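# Set the long carton onto the raised block

## Task

Place the long carton on top of the raised block so that no part of it overhangs any edge of the block, and leave the short carton where and how it started (disturbing it lowers the result). The carton must rest there by itself, not supported by the robot, so release the suction and pull the tool away at the end.

## Robot and tools

Robot: one six-joint arm (a Doosan M1013) carrying a vacuum tool with four suction cups on two air channels, a and b. There is no gripper; objects are held only by suction. Loose objects may now and then be nudged by an outside push, and nothing may be knocked or placed off the table.

Frames: the scene frame has its origin on the tabletop directly beneath the arm base, +z up, and +y to the left when facing along +x. Results report the cup point (the centre of the four cup rims when unloaded) as end_effector_position in metres and end_effector_quat_wxyz, plus linear (m/s) and angular (rad/s) velocities. The cups point along the cup point's own +z axis. In the cup point's axes the cups are at x = -35 and +35 mm; channel a's pair is at y = -70 mm and channel b's at y = +70 mm. The tool reaches 148 mm to each side along its y axis. Reported position can be slightly off, more so at long reach.

execute_actions(actions): actions is a list of actions, run in order. Each action is a table of up to 15 rows, one row per 1/30 s control step; a shorter table repeats its final row until 15 steps (0.5 s) are used. A row is 8 numbers, each in [-1, 1]: dx, dy, dz, rx, ry, rz, suction_a, suction_b. The first six are an offset, not a pose: a target relative to where the cup point was measured at the start of that action (for the first action in a call, the last pose any result reported), expressed in the cup point's own axes. Each row is measured from that same start, not added onto the previous row. Scale: 1.0 equals 0.6 m for dx, dy, dz and 180 degrees for rx, ry, rz, which together form one rotation vector. Every step the command is clipped to at most 70 mm and 16 degrees away from the measured pose, so a large offset may need several actions; after an action the arm only continues as far as the last clipped pose. An empty list just returns the current state and images.

Suction values: suction_a and suction_b each run from 0 to 1; +1 is full vacuum (about 75 kPa below ambient), a smaller value asks for that share, and 0.01 or less switches the channel off. A channel keeps its last setting until changed.

move(target, speed, blocking): target is a single 8-number row laid out like one row above; its first six numbers are an offset in the cup point's axes from the pose in the latest result showing one, and the last two set suction at the start. The cup point follows a straight path lasting 0.5 to 10 s (longer paths are cut off at 10 s). speed is the path's top speed in m/s, 0.002 to 0.5, default 0.25; rotation is capped at twice that in rad/s. The arm can lag, stray, or overshoot that speed, especially near full extension, and the path ignores obstacles. blocking=false returns after 0.5 s while motion continues; until a result shows it finished, further moves and execute_actions are refused, so call wait or stop. The result adds a move: line giving the outcome (done, off_target, moving, held, fault) and any limits (paced means the sent pose was clipped; held means a check blocked some steps, after which the arm may speed up sharply), plus the remaining distance to target.

wait(seconds): 0 to 10 s, the arm keeps its last command; returns early if a running move ends. stop(): brakes a running move, needing some distance. zoom_image(camera, region): camera is cam_high or cam_wrist; region is [x0, y0, x1, y1] in image pixels from the top-left, at most 504 by 504. read_manual(section): only "licences", giving URDF notices. finished_scene(scene): pass the current scene number to end it irreversibly; the goal must already hold and keep holding.

Cameras: cam_high is a fixed 504x504 pinhole view from above, in front and to the -y side (near x 0.63, y -0.91, z 1.25 m). cam_wrist is a 504x504 fisheye on the tool that moves with it. Images come in that order.

Other result lines: Hand target is the pose the controller is currently driving toward. "pose unreachable" means the clearance check altered or blocked the command (a mount under the base counts as arm). suction_measured_a/b show achieved vacuum; near 0 means no seal. part_present_a/b switch to 1 at 0.54 and back to 0 below 0.49. On a sealed surface the reading sits up to 0.17 under the command (0.27 with both channels on). Joint positions and joint torques are listed base outward; step readings show cup positions at some steps, with HELD where a row was held back. MOTOR HOT warns of overheating; an OVER-TEMPERATURE FAULT brakes the arm.

Gripping: switch a channel on and press both of its cups fully flat on a smooth face; edges, seams or holes under a rim leak. Both channels share one pump, so a channel with an uncovered cup starves the other. Under vacuum the cups compress, so the load rides up to about 12 mm nearer the tool, and vacuum alone can lift a resting item. If a cup seals to the table it pins the tool; switch that channel off. To release, set the carton down resting on its support, switch both channels off, then lift at least 15 mm clear.

Cautions: the arm is stiff; commanding even slightly past a contact or striking fast can cause a fault. A torque fault (limits in N m: waist 312, shoulder 312, elbow 147, forearm roll, wrist pitch, wrist roll 41.4 each) or an external force of 144 N stops the arm for 10 s and drops the rest of the call. Avoid drops, slips, slams and hard pushes; approach contacts slowly and move smoothly.

Each tool is called as a command line: name --argument value for each argument, lists and objects as JSON in quotes; but a table of rows of numbers goes row by row, as --pt "numbers of a row", without its own name.

## Session

execute_actions --actions '[]'

Scene clock: 0.00 s.
end_effector_position=(+0.6505, +0.0036, +0.5162) suction_measured_a=0.00 part_present_a=0 suction_measured_b=0.00 part_present_b=0 end_effector_quat_wxyz=(-0.001, +0.704, +0.710, -0.001) end_effector_velocity=(-0.000, -0.000, +0.001) end_effector_angular_velocity=(-0.000, -0.001, +0.000)
Joint positions: [-0.054  0.152  1.527 -0.001  1.464  1.517]
Joint velocities: [-0.    -0.001  0.    -0.     0.    -0.   ]
Joint torques (N m, as the joint torque sensors report them, + toward a larger angle): no reading
Hand target: +0.651, +0.004, +0.516; -0.001, +0.704, +0.710, -0.001

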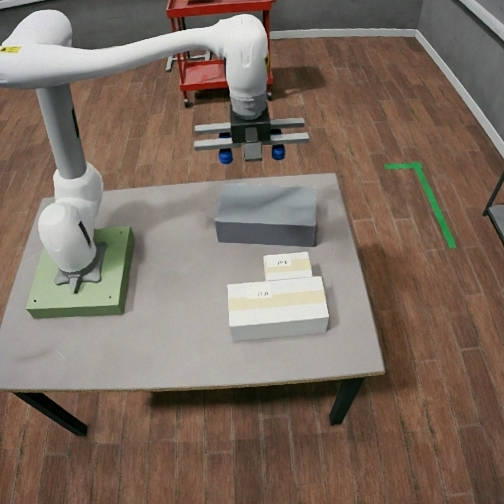

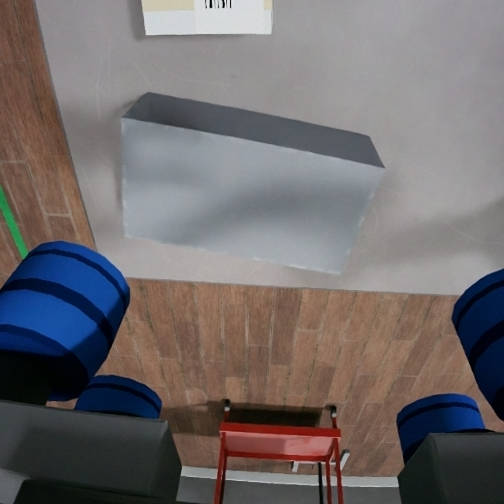

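zoom_image --camera "cam_high" --region '[190, 170, 370, 350]'

zoom_image --camera "cam_wrist" --region '[100, 0, 400, 300]'

Region (190, 170, 370, 350) of cam_high's 504x504 image, scaled by 2.800, with more detail than that image has.

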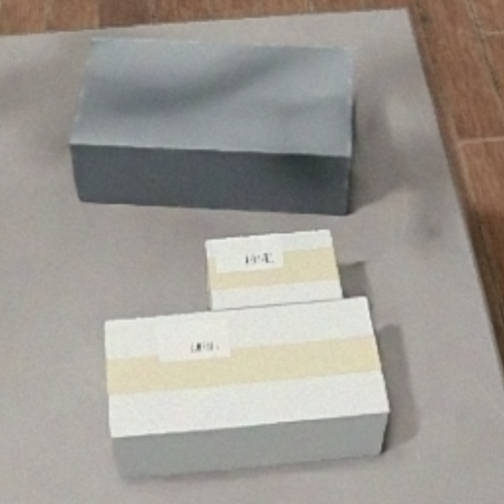

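Region (100, 0, 400, 300) of cam_wrist's 504x504 image, scaled by 1.680, with more detail than that image has.

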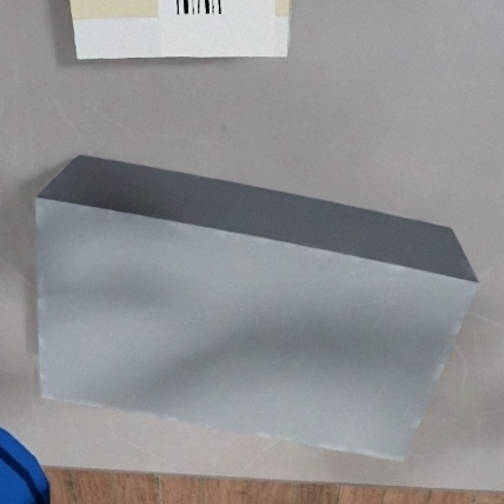

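move --target '[-0.313,0.091,0.62,0,0,-0.005,0,0]' --speed 0.4

Scene clock: 23.30 s.
end_effector_position=(+0.7058, -0.1830, +0.1437) suction_measured_a=0.00 part_present_a=0 suction_measured_b=0.00 part_present_b=0 end_effector_quat_wxyz=(-0.002, +0.698, +0.716, -0.000) end_effector_velocity=(+0.000, -0.001, +0.000) end_effector_angular_velocity=(-0.000, -0.001, -0.001)
Joint positions: [-0.309  0.509  1.765 -0.001  0.87   1.247]
Joint velocities: [-0.001  0.    -0.001 -0.    -0.     0.001]
Joint torques (N m, as the joint torque sensors report them, + toward a larger angle): [  3.49 -84.22 -34.93   3.44  -0.1   -0.18]
Hand target: +0.706, -0.183, +0.144; -0.002, +0.698, +0.716, -0.000
Off the commanded pose: 0.001 m, 0 deg.
move: done
camera_calibration (this result's frames):
cam_wrist: T_world_to_cam=[[-0.997749, -0.0253963, -0.062065, 0.723322], [-0.0577984, 0.794994, 0.603857, 0.144584], [0.0340056, 0.606085, -0.794673, 0.337217], [0, 0, 0, 1]] pos_world=[0.718583, -0.300956, 0.225562]

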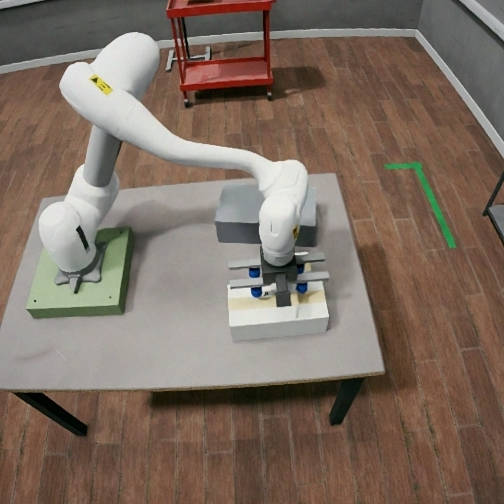

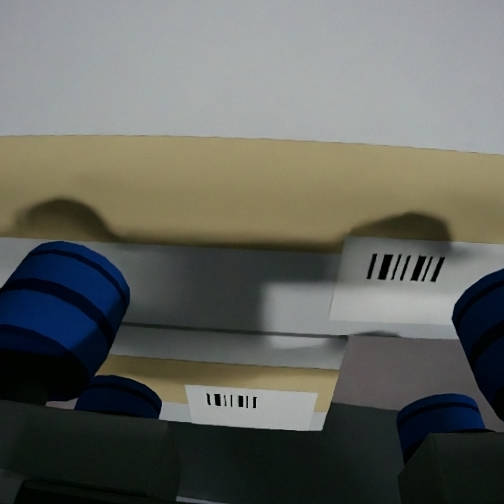

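zoom_image --camera "cam_high" --region '[220, 240, 340, 350]'

Region (220, 240, 340, 350) of cam_high's 504x504 image, scaled by 4.200, with more detail than that image has; it fills the top 462 rows of this view, and the rest is white.

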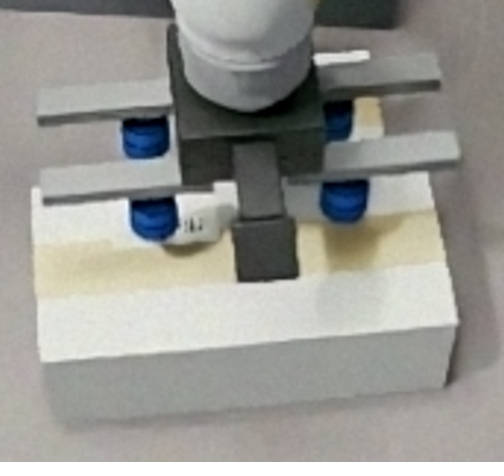

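move --target '[-0.07,-0.005,0.035,0,0,-0.007,0,0]'

move --target '[0,0,0.04,0,0,0,1,1]' --speed 0.03

Scene clock: 48.30 s.
end_effector_position=(+0.7038, -0.2249, +0.1227) suction_measured_a=0.00 part_present_a=0 suction_measured_b=0.00 part_present_b=0 end_effector_quat_wxyz=(-0.002, +0.691, +0.723, -0.000) end_effector_velocity=(+0.000, -0.001, -0.000) end_effector_angular_velocity=(-0.000, -0.000, -0.001)
Joint positions: [-0.364  0.543  1.754 -0.001  0.846  1.169]
Joint velocities: [-0.001  0.    -0.    -0.    -0.     0.   ]
Joint torques (N m, as the joint torque sensors report them, + toward a larger angle): [  1.19 -89.69 -33.75   3.15  -0.14  -0.14]
Hand target: +0.704, -0.225, +0.123; -0.002, +0.691, +0.723, -0.000
Off the commanded pose: 0.000 m, 0 deg.
move: done
camera_calibration (this result's frames):
cam_wrist: T_world_to_cam=[[-0.996944, -0.0473658, -0.0621243, 0.713387], [-0.0753337, 0.793426, 0.603987, 0.20252], [0.0206828, 0.606821, -0.79457, 0.35551], [0, 0, 0, 1]] pos_world=[0.71911, -0.342626, 0.204477]

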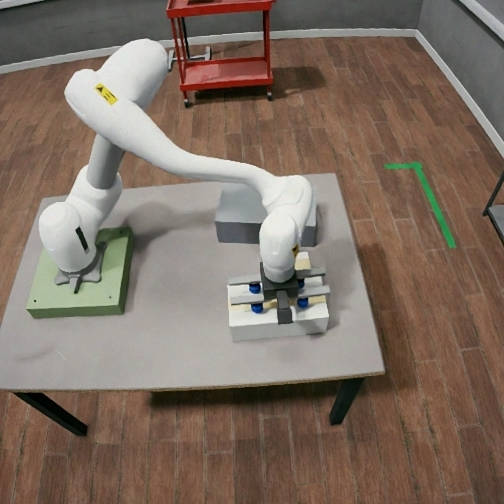

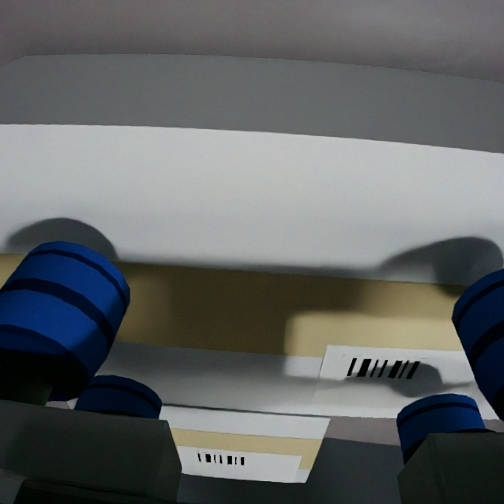

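Scene clock: 49.37 s.
end_effector_position=(+0.7037, -0.2249, +0.0986) suction_measured_a=0.40 part_present_a=0 suction_measured_b=0.40 part_present_b=0 end_effector_quat_wxyz=(-0.002, +0.691, +0.723, -0.000) end_effector_velocity=(+0.001, -0.000, -0.001) end_effector_angular_velocity=(-0.001, -0.002, +0.001)
Joint positions: [-0.364  0.57   1.765 -0.001  0.809  1.169]
Joint velocities: [ 0.     0.001  0.    -0.    -0.003 -0.   ]
Joint torques (N m, as the joint torque sensors report them, + toward a larger angle): [  -0.35 -102.95  -41.15    2.82    0.23   -0.36]
Hand target: +0.704, -0.225, +0.099; -0.002, +0.691, +0.723, -0.000
Off the commanded pose: 0.000 m, 0 deg.
move: done
camera_calibration (this result's frames):
cam_wrist: T_world_to_cam=[[-0.996943, -0.0473796, -0.0621272, 0.711845], [-0.0753473, 0.793402, 0.604017, 0.216975], [0.0206738, 0.606852, -0.794546, 0.336411], [0, 0, 0, 1]] pos_world=[0.719062, -0.342573, 0.180462]

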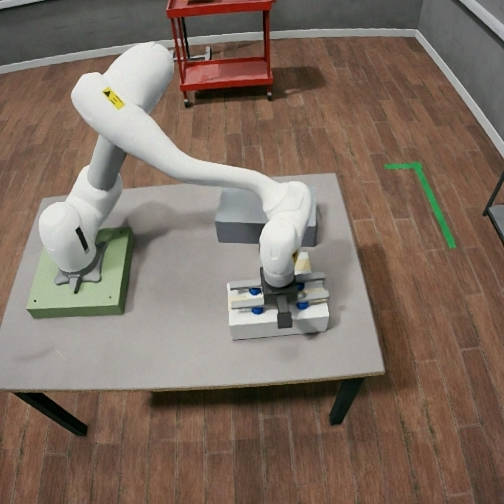

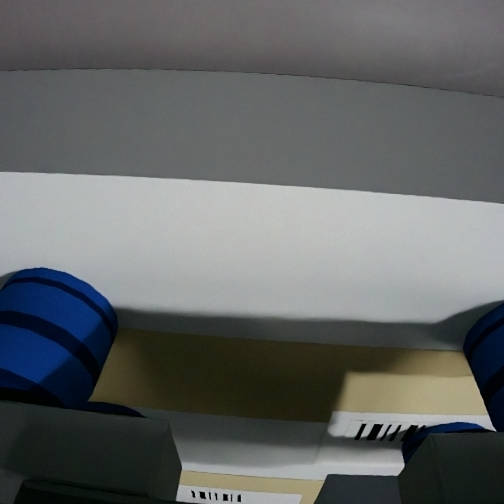

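Both channels are sealing. Lowering slightly so the cups can compress, then checking the vacuum.

execute_actions --actions '[[[0,0,0.01,0,0,0,1,1]]]'

wait --seconds 1

Scene clock: 54.83 s.
end_effector_position=(+0.7037, -0.2249, +0.0927) suction_measured_a=0.80 part_present_a=1 suction_measured_b=0.80 part_present_b=1 end_effector_quat_wxyz=(-0.002, +0.691, +0.723, -0.000) end_effector_velocity=(+0.001, -0.000, +0.001) end_effector_angular_velocity=(-0.001, -0.002, +0.001)
Joint positions: [-0.364  0.577  1.767 -0.001  0.799  1.169]
Joint velocities: [ 0.    -0.001 -0.001  0.    -0.    -0.001]
Joint torques (N m, as the joint torque sensors report them, + toward a larger angle): [   2.49 -100.17  -39.35    2.97   -0.04   -0.38]
Hand target: +0.704, -0.225, +0.093; -0.002, +0.691, +0.723, -0.000
Off the commanded pose: 0.000 m, 0 deg.
Step readings (end_effector_position):
0: (+0.7037, -0.2249, +0.0986)
1: (+0.7037, -0.2249, +0.0985)
2: (+0.7042, -0.2251, +0.0969)
4: (+0.7038, -0.2249, +0.0933)
8: (+0.7038, -0.2249, +0.0928)
15: end_effector_position above
camera_calibration (this result's frames):
cam_wrist: T_world_to_cam=[[-0.996941, -0.0474202, -0.0621274, 0.711461], [-0.0753789, 0.793423, 0.603985, 0.220623], [0.0206522, 0.60682, -0.794571, 0.331663], [0, 0, 0, 1]] pos_world=[0.719065, -0.342569, 0.174478]

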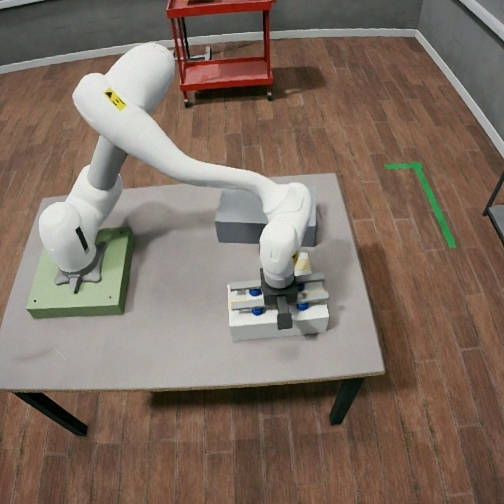

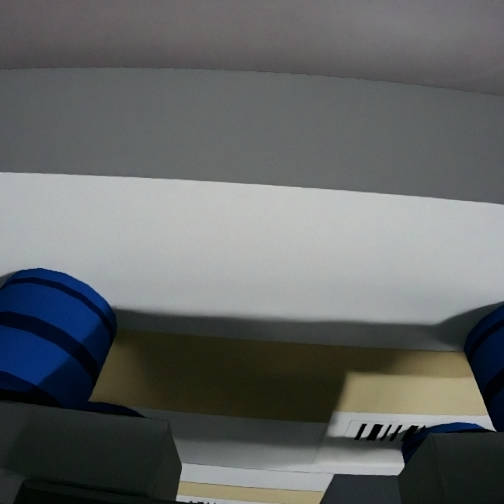

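Scene clock: 55.83 s.
end_effector_position=(+0.7037, -0.2249, +0.0926) suction_measured_a=0.80 part_present_a=1 suction_measured_b=0.80 part_present_b=1 end_effector_quat_wxyz=(-0.002, +0.691, +0.723, -0.000) end_effector_velocity=(-0.000, +0.000, +0.000) end_effector_angular_velocity=(-0.000, -0.000, +0.000)
Joint positions: [-0.364  0.577  1.767 -0.001  0.799  1.169]
Joint velocities: [ 0. -0.  0.  0. -0. -0.]
Joint torques (N m, as the joint torque sensors report them, + toward a larger angle): [   4.3  -101.52  -38.27    2.99    0.17   -0.34]
Hand target: +0.704, -0.225, +0.093; -0.002, +0.691, +0.723, -0.000
Off the commanded pose: 0.000 m, 0 deg.
wait: 1.00 s; at rest by 0.17 s
camera_calibration (this result's frames):
cam_wrist: T_world_to_cam=[[-0.996943, -0.0473748, -0.0621294, 0.711465], [-0.0753449, 0.793398, 0.604022, 0.220585], [0.0206779, 0.606856, -0.794543, 0.331632], [0, 0, 0, 1]] pos_world=[0.719053, -0.342559, 0.17446]

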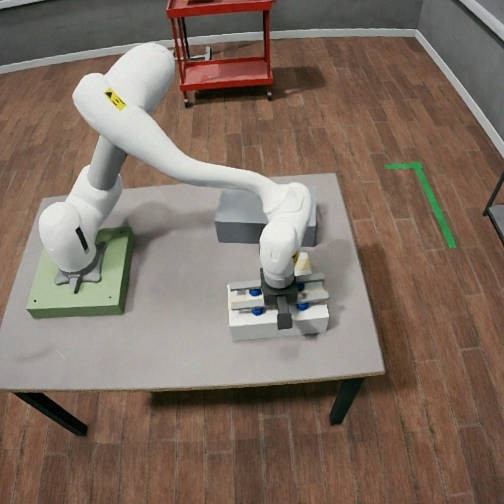

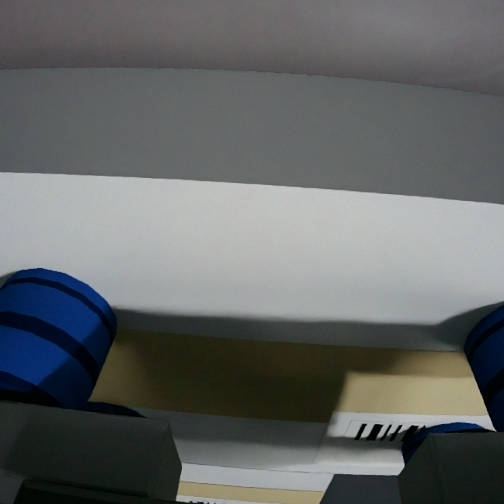

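move --target '[-0.008,0,-0.26,0,0,0,1,1]' --speed 0.2

move --target '[0.68,0.03,0,0,0,0.054,1,1]' --speed 0.3

move --target '[0,0,0.05,0,0,0,1,1]' --speed 0.06

zoom_image --camera "cam_high" --region '[190, 120, 350, 280]'

Scene clock: 71.07 s.
end_effector_position=(+0.7041, -0.2300, +0.2486) suction_measured_a=0.80 part_present_a=1 suction_measured_b=0.80 part_present_b=1 end_effector_quat_wxyz=(-0.002, +0.691, +0.723, -0.000) end_effector_velocity=(-0.001, +0.000, -0.000) end_effector_angular_velocity=(-0.000, +0.002, +0.001)
Joint positions: [-0.37   0.426  1.669 -0.001  1.049  1.163]
Joint velocities: [-0.    -0.     0.001 -0.001  0.001 -0.   ]
Joint torques (N m, as the joint torque sensors report them, + toward a larger angle): [  3.44 -95.08 -46.37   3.61   0.02  -0.34]
Hand target: +0.704, -0.230, +0.249; -0.002, +0.691, +0.723, -0.000
Off the commanded pose: 0.000 m, 0 deg.
move: done
camera_calibration (this result's frames):
cam_wrist: T_world_to_cam=[[-0.996962, -0.0471799, -0.0619726, 0.721341], [-0.0750928, 0.79347, 0.603959, 0.130363], [0.0206787, 0.606778, -0.794603, 0.458646], [0, 0, 0, 1]] pos_world=[0.719455, -0.347703, 0.33041]

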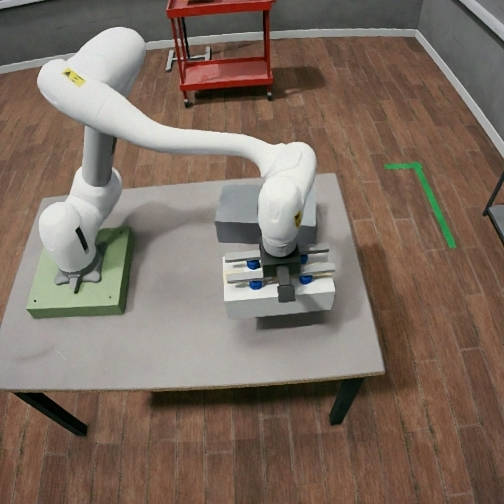

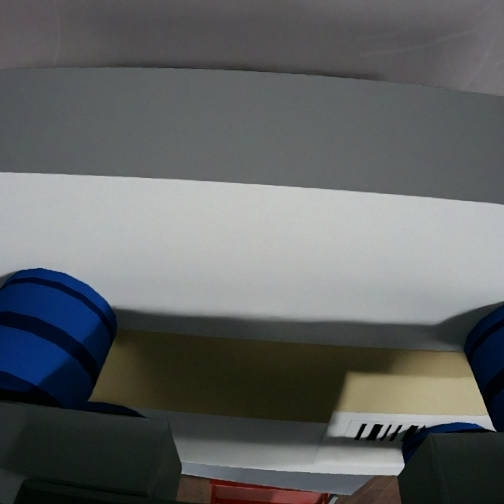

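Scene clock: 72.87 s.
end_effector_position=(+0.7039, +0.1783, +0.2494) suction_measured_a=0.80 part_present_a=1 suction_measured_b=0.80 part_present_b=1 end_effector_quat_wxyz=(-0.001, +0.749, +0.662, -0.001) end_effector_velocity=(+0.000, +0.001, -0.000) end_effector_angular_velocity=(+0.000, -0.000, +0.000)
Joint positions: [ 0.193  0.405  1.7   -0.001  1.038  1.896]
Joint velocities: [ 0.001  0.001 -0.     0.    -0.001  0.001]
Joint torques (N m, as the joint torque sensors report them, + toward a larger angle): [  0.99 -92.94 -46.     3.71   0.04  -0.52]
Hand target: +0.704, +0.178, +0.249; -0.001, +0.749, +0.662, -0.001
Off the commanded pose: 0.001 m, 0 deg.
move: done
camera_calibration (this result's frames):
cam_wrist: T_world_to_cam=[[-0.990607, 0.121769, -0.0622053, 0.705888], [0.059949, 0.795634, 0.602804, -0.289257], [0.122896, 0.593413, -0.79546, 0.142227], [0, 0, 0, 1]] pos_world=[0.699119, 0.0597875, 0.331411]

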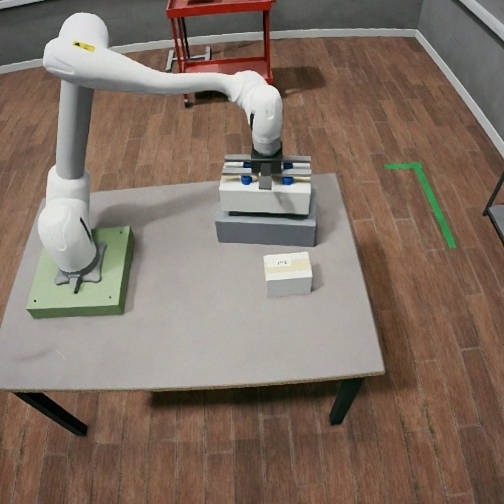

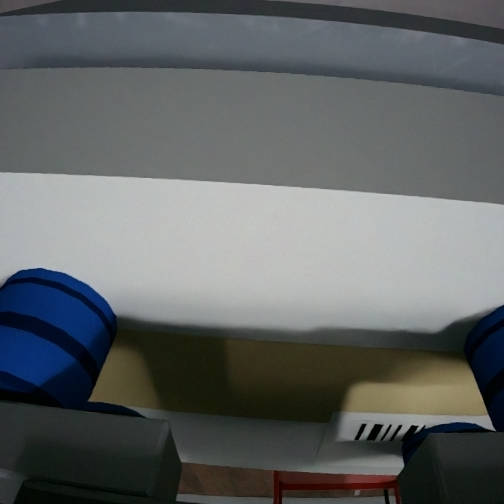

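Scene clock: 73.63 s.
end_effector_position=(+0.7039, +0.1783, +0.2195) suction_measured_a=0.80 part_present_a=1 suction_measured_b=0.80 part_present_b=1 end_effector_quat_wxyz=(-0.001, +0.749, +0.662, -0.001) end_effector_velocity=(+0.001, +0.000, +0.000) end_effector_angular_velocity=(+0.000, -0.002, +0.000)
Joint positions: [ 0.193  0.431  1.723 -0.001  0.989  1.896]
Joint velocities: [ 0.     0.    -0.    -0.    -0.002  0.   ]
Joint torques (N m, as the joint torque sensors report them, + toward a larger angle): [  2.58 -93.1  -45.57   3.51  -0.09  -0.14]
Hand target: +0.704, +0.178, +0.219; -0.001, +0.749, +0.662, -0.001
Off the commanded pose: 0.000 m, 0 deg.
move: done
camera_calibration (this result's frames):
cam_wrist: T_world_to_cam=[[-0.990611, 0.121718, -0.0622453, 0.703995], [0.0598802, 0.795618, 0.602831, -0.271211], [0.122899, 0.593444, -0.795437, 0.118338], [0, 0, 0, 1]] pos_world=[0.699082, 0.0598647, 0.301445]

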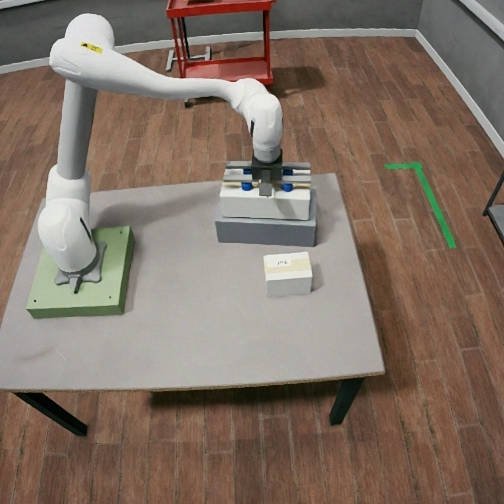

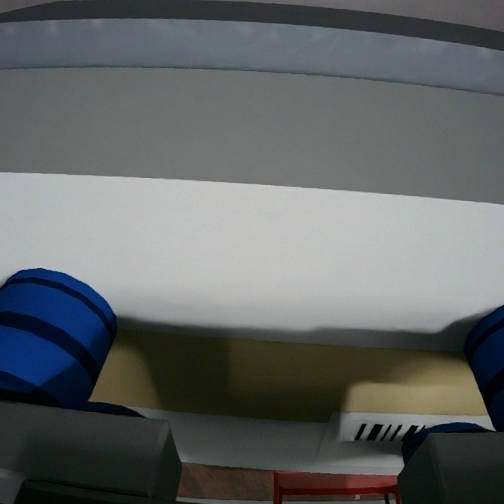

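Region (190, 120, 350, 280) of cam_high's 504x504 image, scaled by 3.150, with more detail than that image has.

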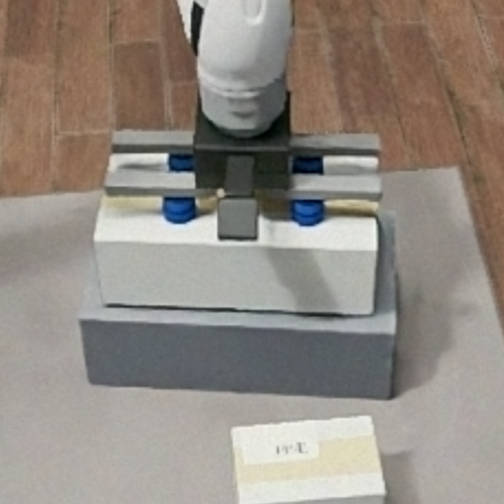

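move --target '[0.004,0.004,0.028,0,0,0,1,1]' --speed 0.02

Scene clock: 92.10 s.
end_effector_position=(+0.7056, +0.1795, +0.2115) suction_measured_a=0.80 part_present_a=1 suction_measured_b=0.80 part_present_b=1 end_effector_quat_wxyz=(-0.001, +0.749, +0.662, -0.000) end_effector_velocity=(-0.001, -0.000, +0.000) end_effector_angular_velocity=(-0.000, +0.000, -0.000)
Joint positions: [ 0.194  0.441  1.725 -0.001  0.976  1.897]
Joint velocities: [-0.    -0.001  0.002 -0.     0.     0.   ]
Joint torques (N m, as the joint torque sensors report them, + toward a larger angle): [  6.81 -58.02 -27.3    5.51   0.07  -1.01]
Hand target: +0.706, +0.180, +0.211; -0.001, +0.749, +0.662, -0.000
Off the commanded pose: 0.009 m, 0 deg.
FORCE FAULT: contact force on the arm reached its limit, and the arm stopped for 10 seconds. The contact can be on any part of the arm, not only on its tool. That time counts as 20 of the actions that you can send in this scene. The arm's remaining commands of this call were not run. The arm holds still and accepts commands again. Move the arm away from the contact; if what it grips holds it there, let go first. Pushing or pulling that hard again can fault the arm again.
move: fault
camera_calibration (this result's frames):
cam_wrist: T_world_to_cam=[[-0.990535, 0.121743, -0.0633885, 0.705241], [0.059185, 0.795525, 0.603023, -0.266987], [0.123841, 0.593564, -0.795201, 0.11032], [0, 0, 0, 1]] pos_world=[0.700705, 0.0610549, 0.29343]

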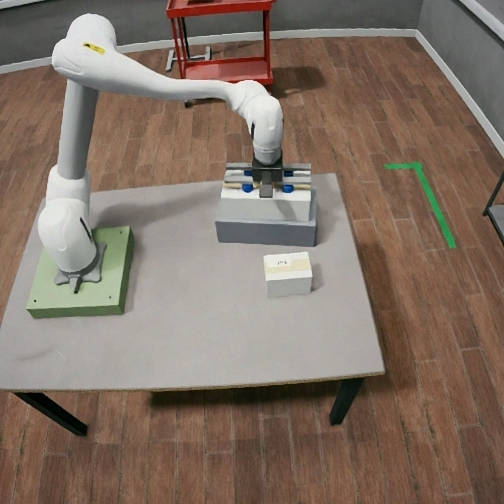

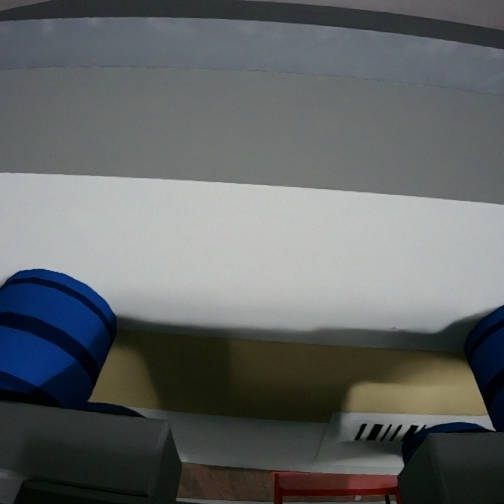

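The block was taller than I estimated, so the arm pressed too hard and faulted. The carton is resting on the block, so I'm releasing it and retreating.

execute_actions --actions '[[[0,0,-0.003,0,0,0,0,0]]]'

move --target '[0.05,0,-0.35,0,0,0,0,0]' --speed 0.3

zoom_image --camera "cam_high" --region '[190, 120, 350, 280]'

Scene clock: 98.83 s.
end_effector_position=(+0.7057, +0.1796, +0.2135) suction_measured_a=0.00 part_present_a=0 suction_measured_b=0.00 part_present_b=0 end_effector_quat_wxyz=(-0.001, +0.749, +0.662, -0.000) end_effector_velocity=(-0.000, -0.000, -0.001) end_effector_angular_velocity=(-0.000, +0.001, +0.000)
Joint positions: [ 0.194  0.439  1.724 -0.001  0.979  1.897]
Joint velocities: [ 0.     0.001  0.    -0.    -0.    -0.   ]
Joint torques (N m, as the joint torque sensors report them, + toward a larger angle): [  2.41 -47.58 -17.92   3.55  -0.41  -0.12]
Hand target: +0.706, +0.180, +0.213; -0.001, +0.749, +0.662, -0.000
Off the commanded pose: 0.000 m, 0 deg.
Step readings (end_effector_position):
0: (+0.7056, +0.1795, +0.2115)
1: (+0.7056, +0.1795, +0.2115)
2: (+0.7055, +0.1795, +0.2121)
4: (+0.7056, +0.1796, +0.2132)
8: (+0.7057, +0.1796, +0.2135)
15: end_effector_position above
camera_calibration (this result's frames):
cam_wrist: T_world_to_cam=[[-0.990512, 0.121748, -0.063748, 0.705552], [0.0589615, 0.795482, 0.603101, -0.268078], [0.124137, 0.59362, -0.795113, 0.111657], [0, 0, 0, 1]] pos_world=[0.700804, 0.0610696, 0.295435]

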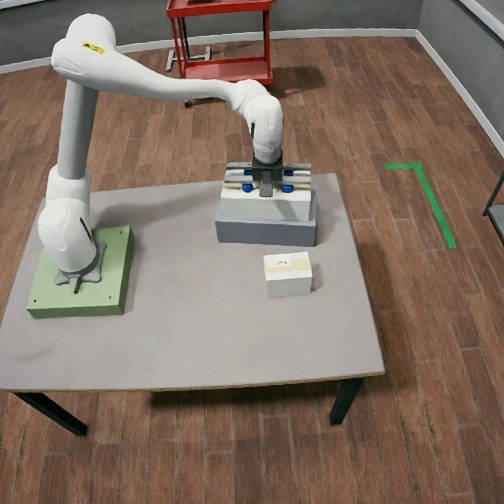

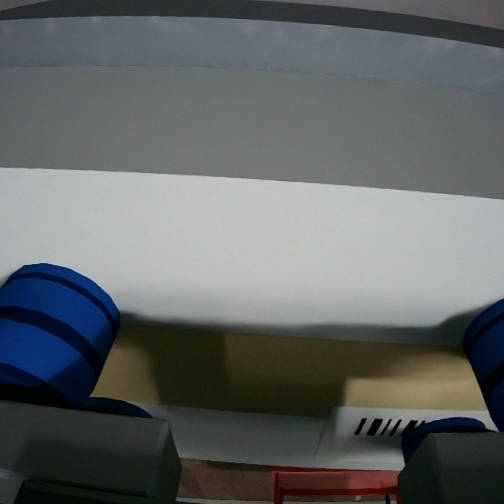

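Scene clock: 99.93 s.
end_effector_position=(+0.7094, +0.2088, +0.4236) suction_measured_a=0.00 part_present_a=0 suction_measured_b=0.00 part_present_b=0 end_effector_quat_wxyz=(-0.001, +0.750, +0.662, -0.000) end_effector_velocity=(-0.000, -0.000, -0.003) end_effector_angular_velocity=(-0.001, +0.005, -0.000)
Joint positions: [ 0.232  0.319  1.485 -0.001  1.337  1.936]
Joint velocities: [-0.     0.003  0.002  0.     0.    -0.   ]
Joint torques (N m, as the joint torque sensors report them, + toward a larger angle): [  3.21 -77.87 -45.03   4.32   0.05  -0.5 ]
Hand target: +0.709, +0.209, +0.424; -0.001, +0.750, +0.662, -0.000
Off the commanded pose: 0.000 m, 0 deg.
move: done
camera_calibration (this result's frames):
cam_wrist: T_world_to_cam=[[-0.990458, 0.122074, -0.0639604, 0.719023], [0.0591148, 0.795562, 0.602982, -0.41839], [0.124493, 0.593447, -0.795187, 0.260759], [0, 0, 0, 1]] pos_world=[0.704432, 0.0903336, 0.505623]

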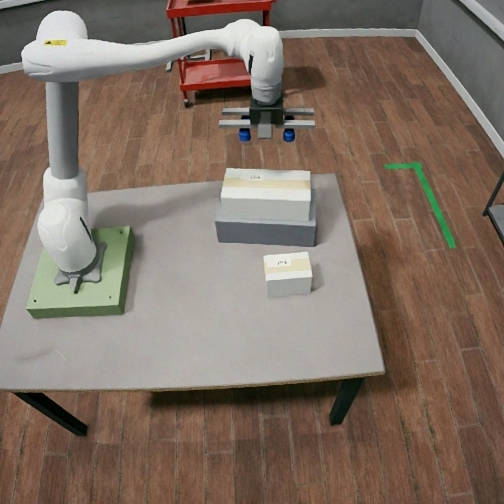

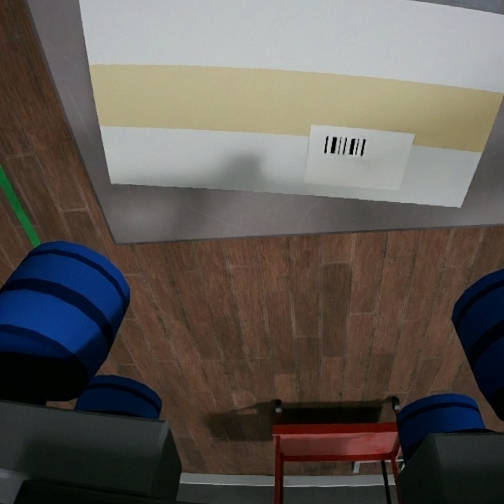

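Region (190, 120, 350, 280) of cam_high's 504x504 image, scaled by 3.150, with more detail than that image has.

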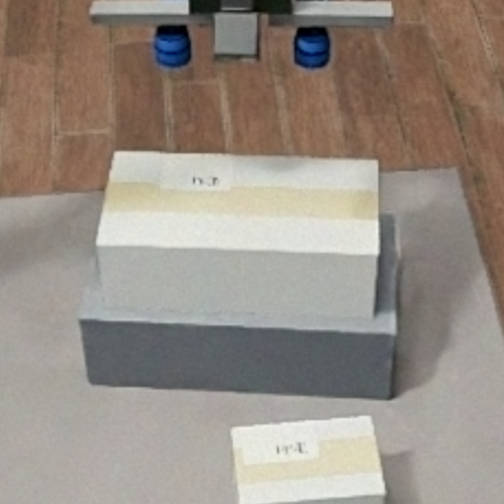

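finished_scene --scene 1

The scene is finished: the task was done.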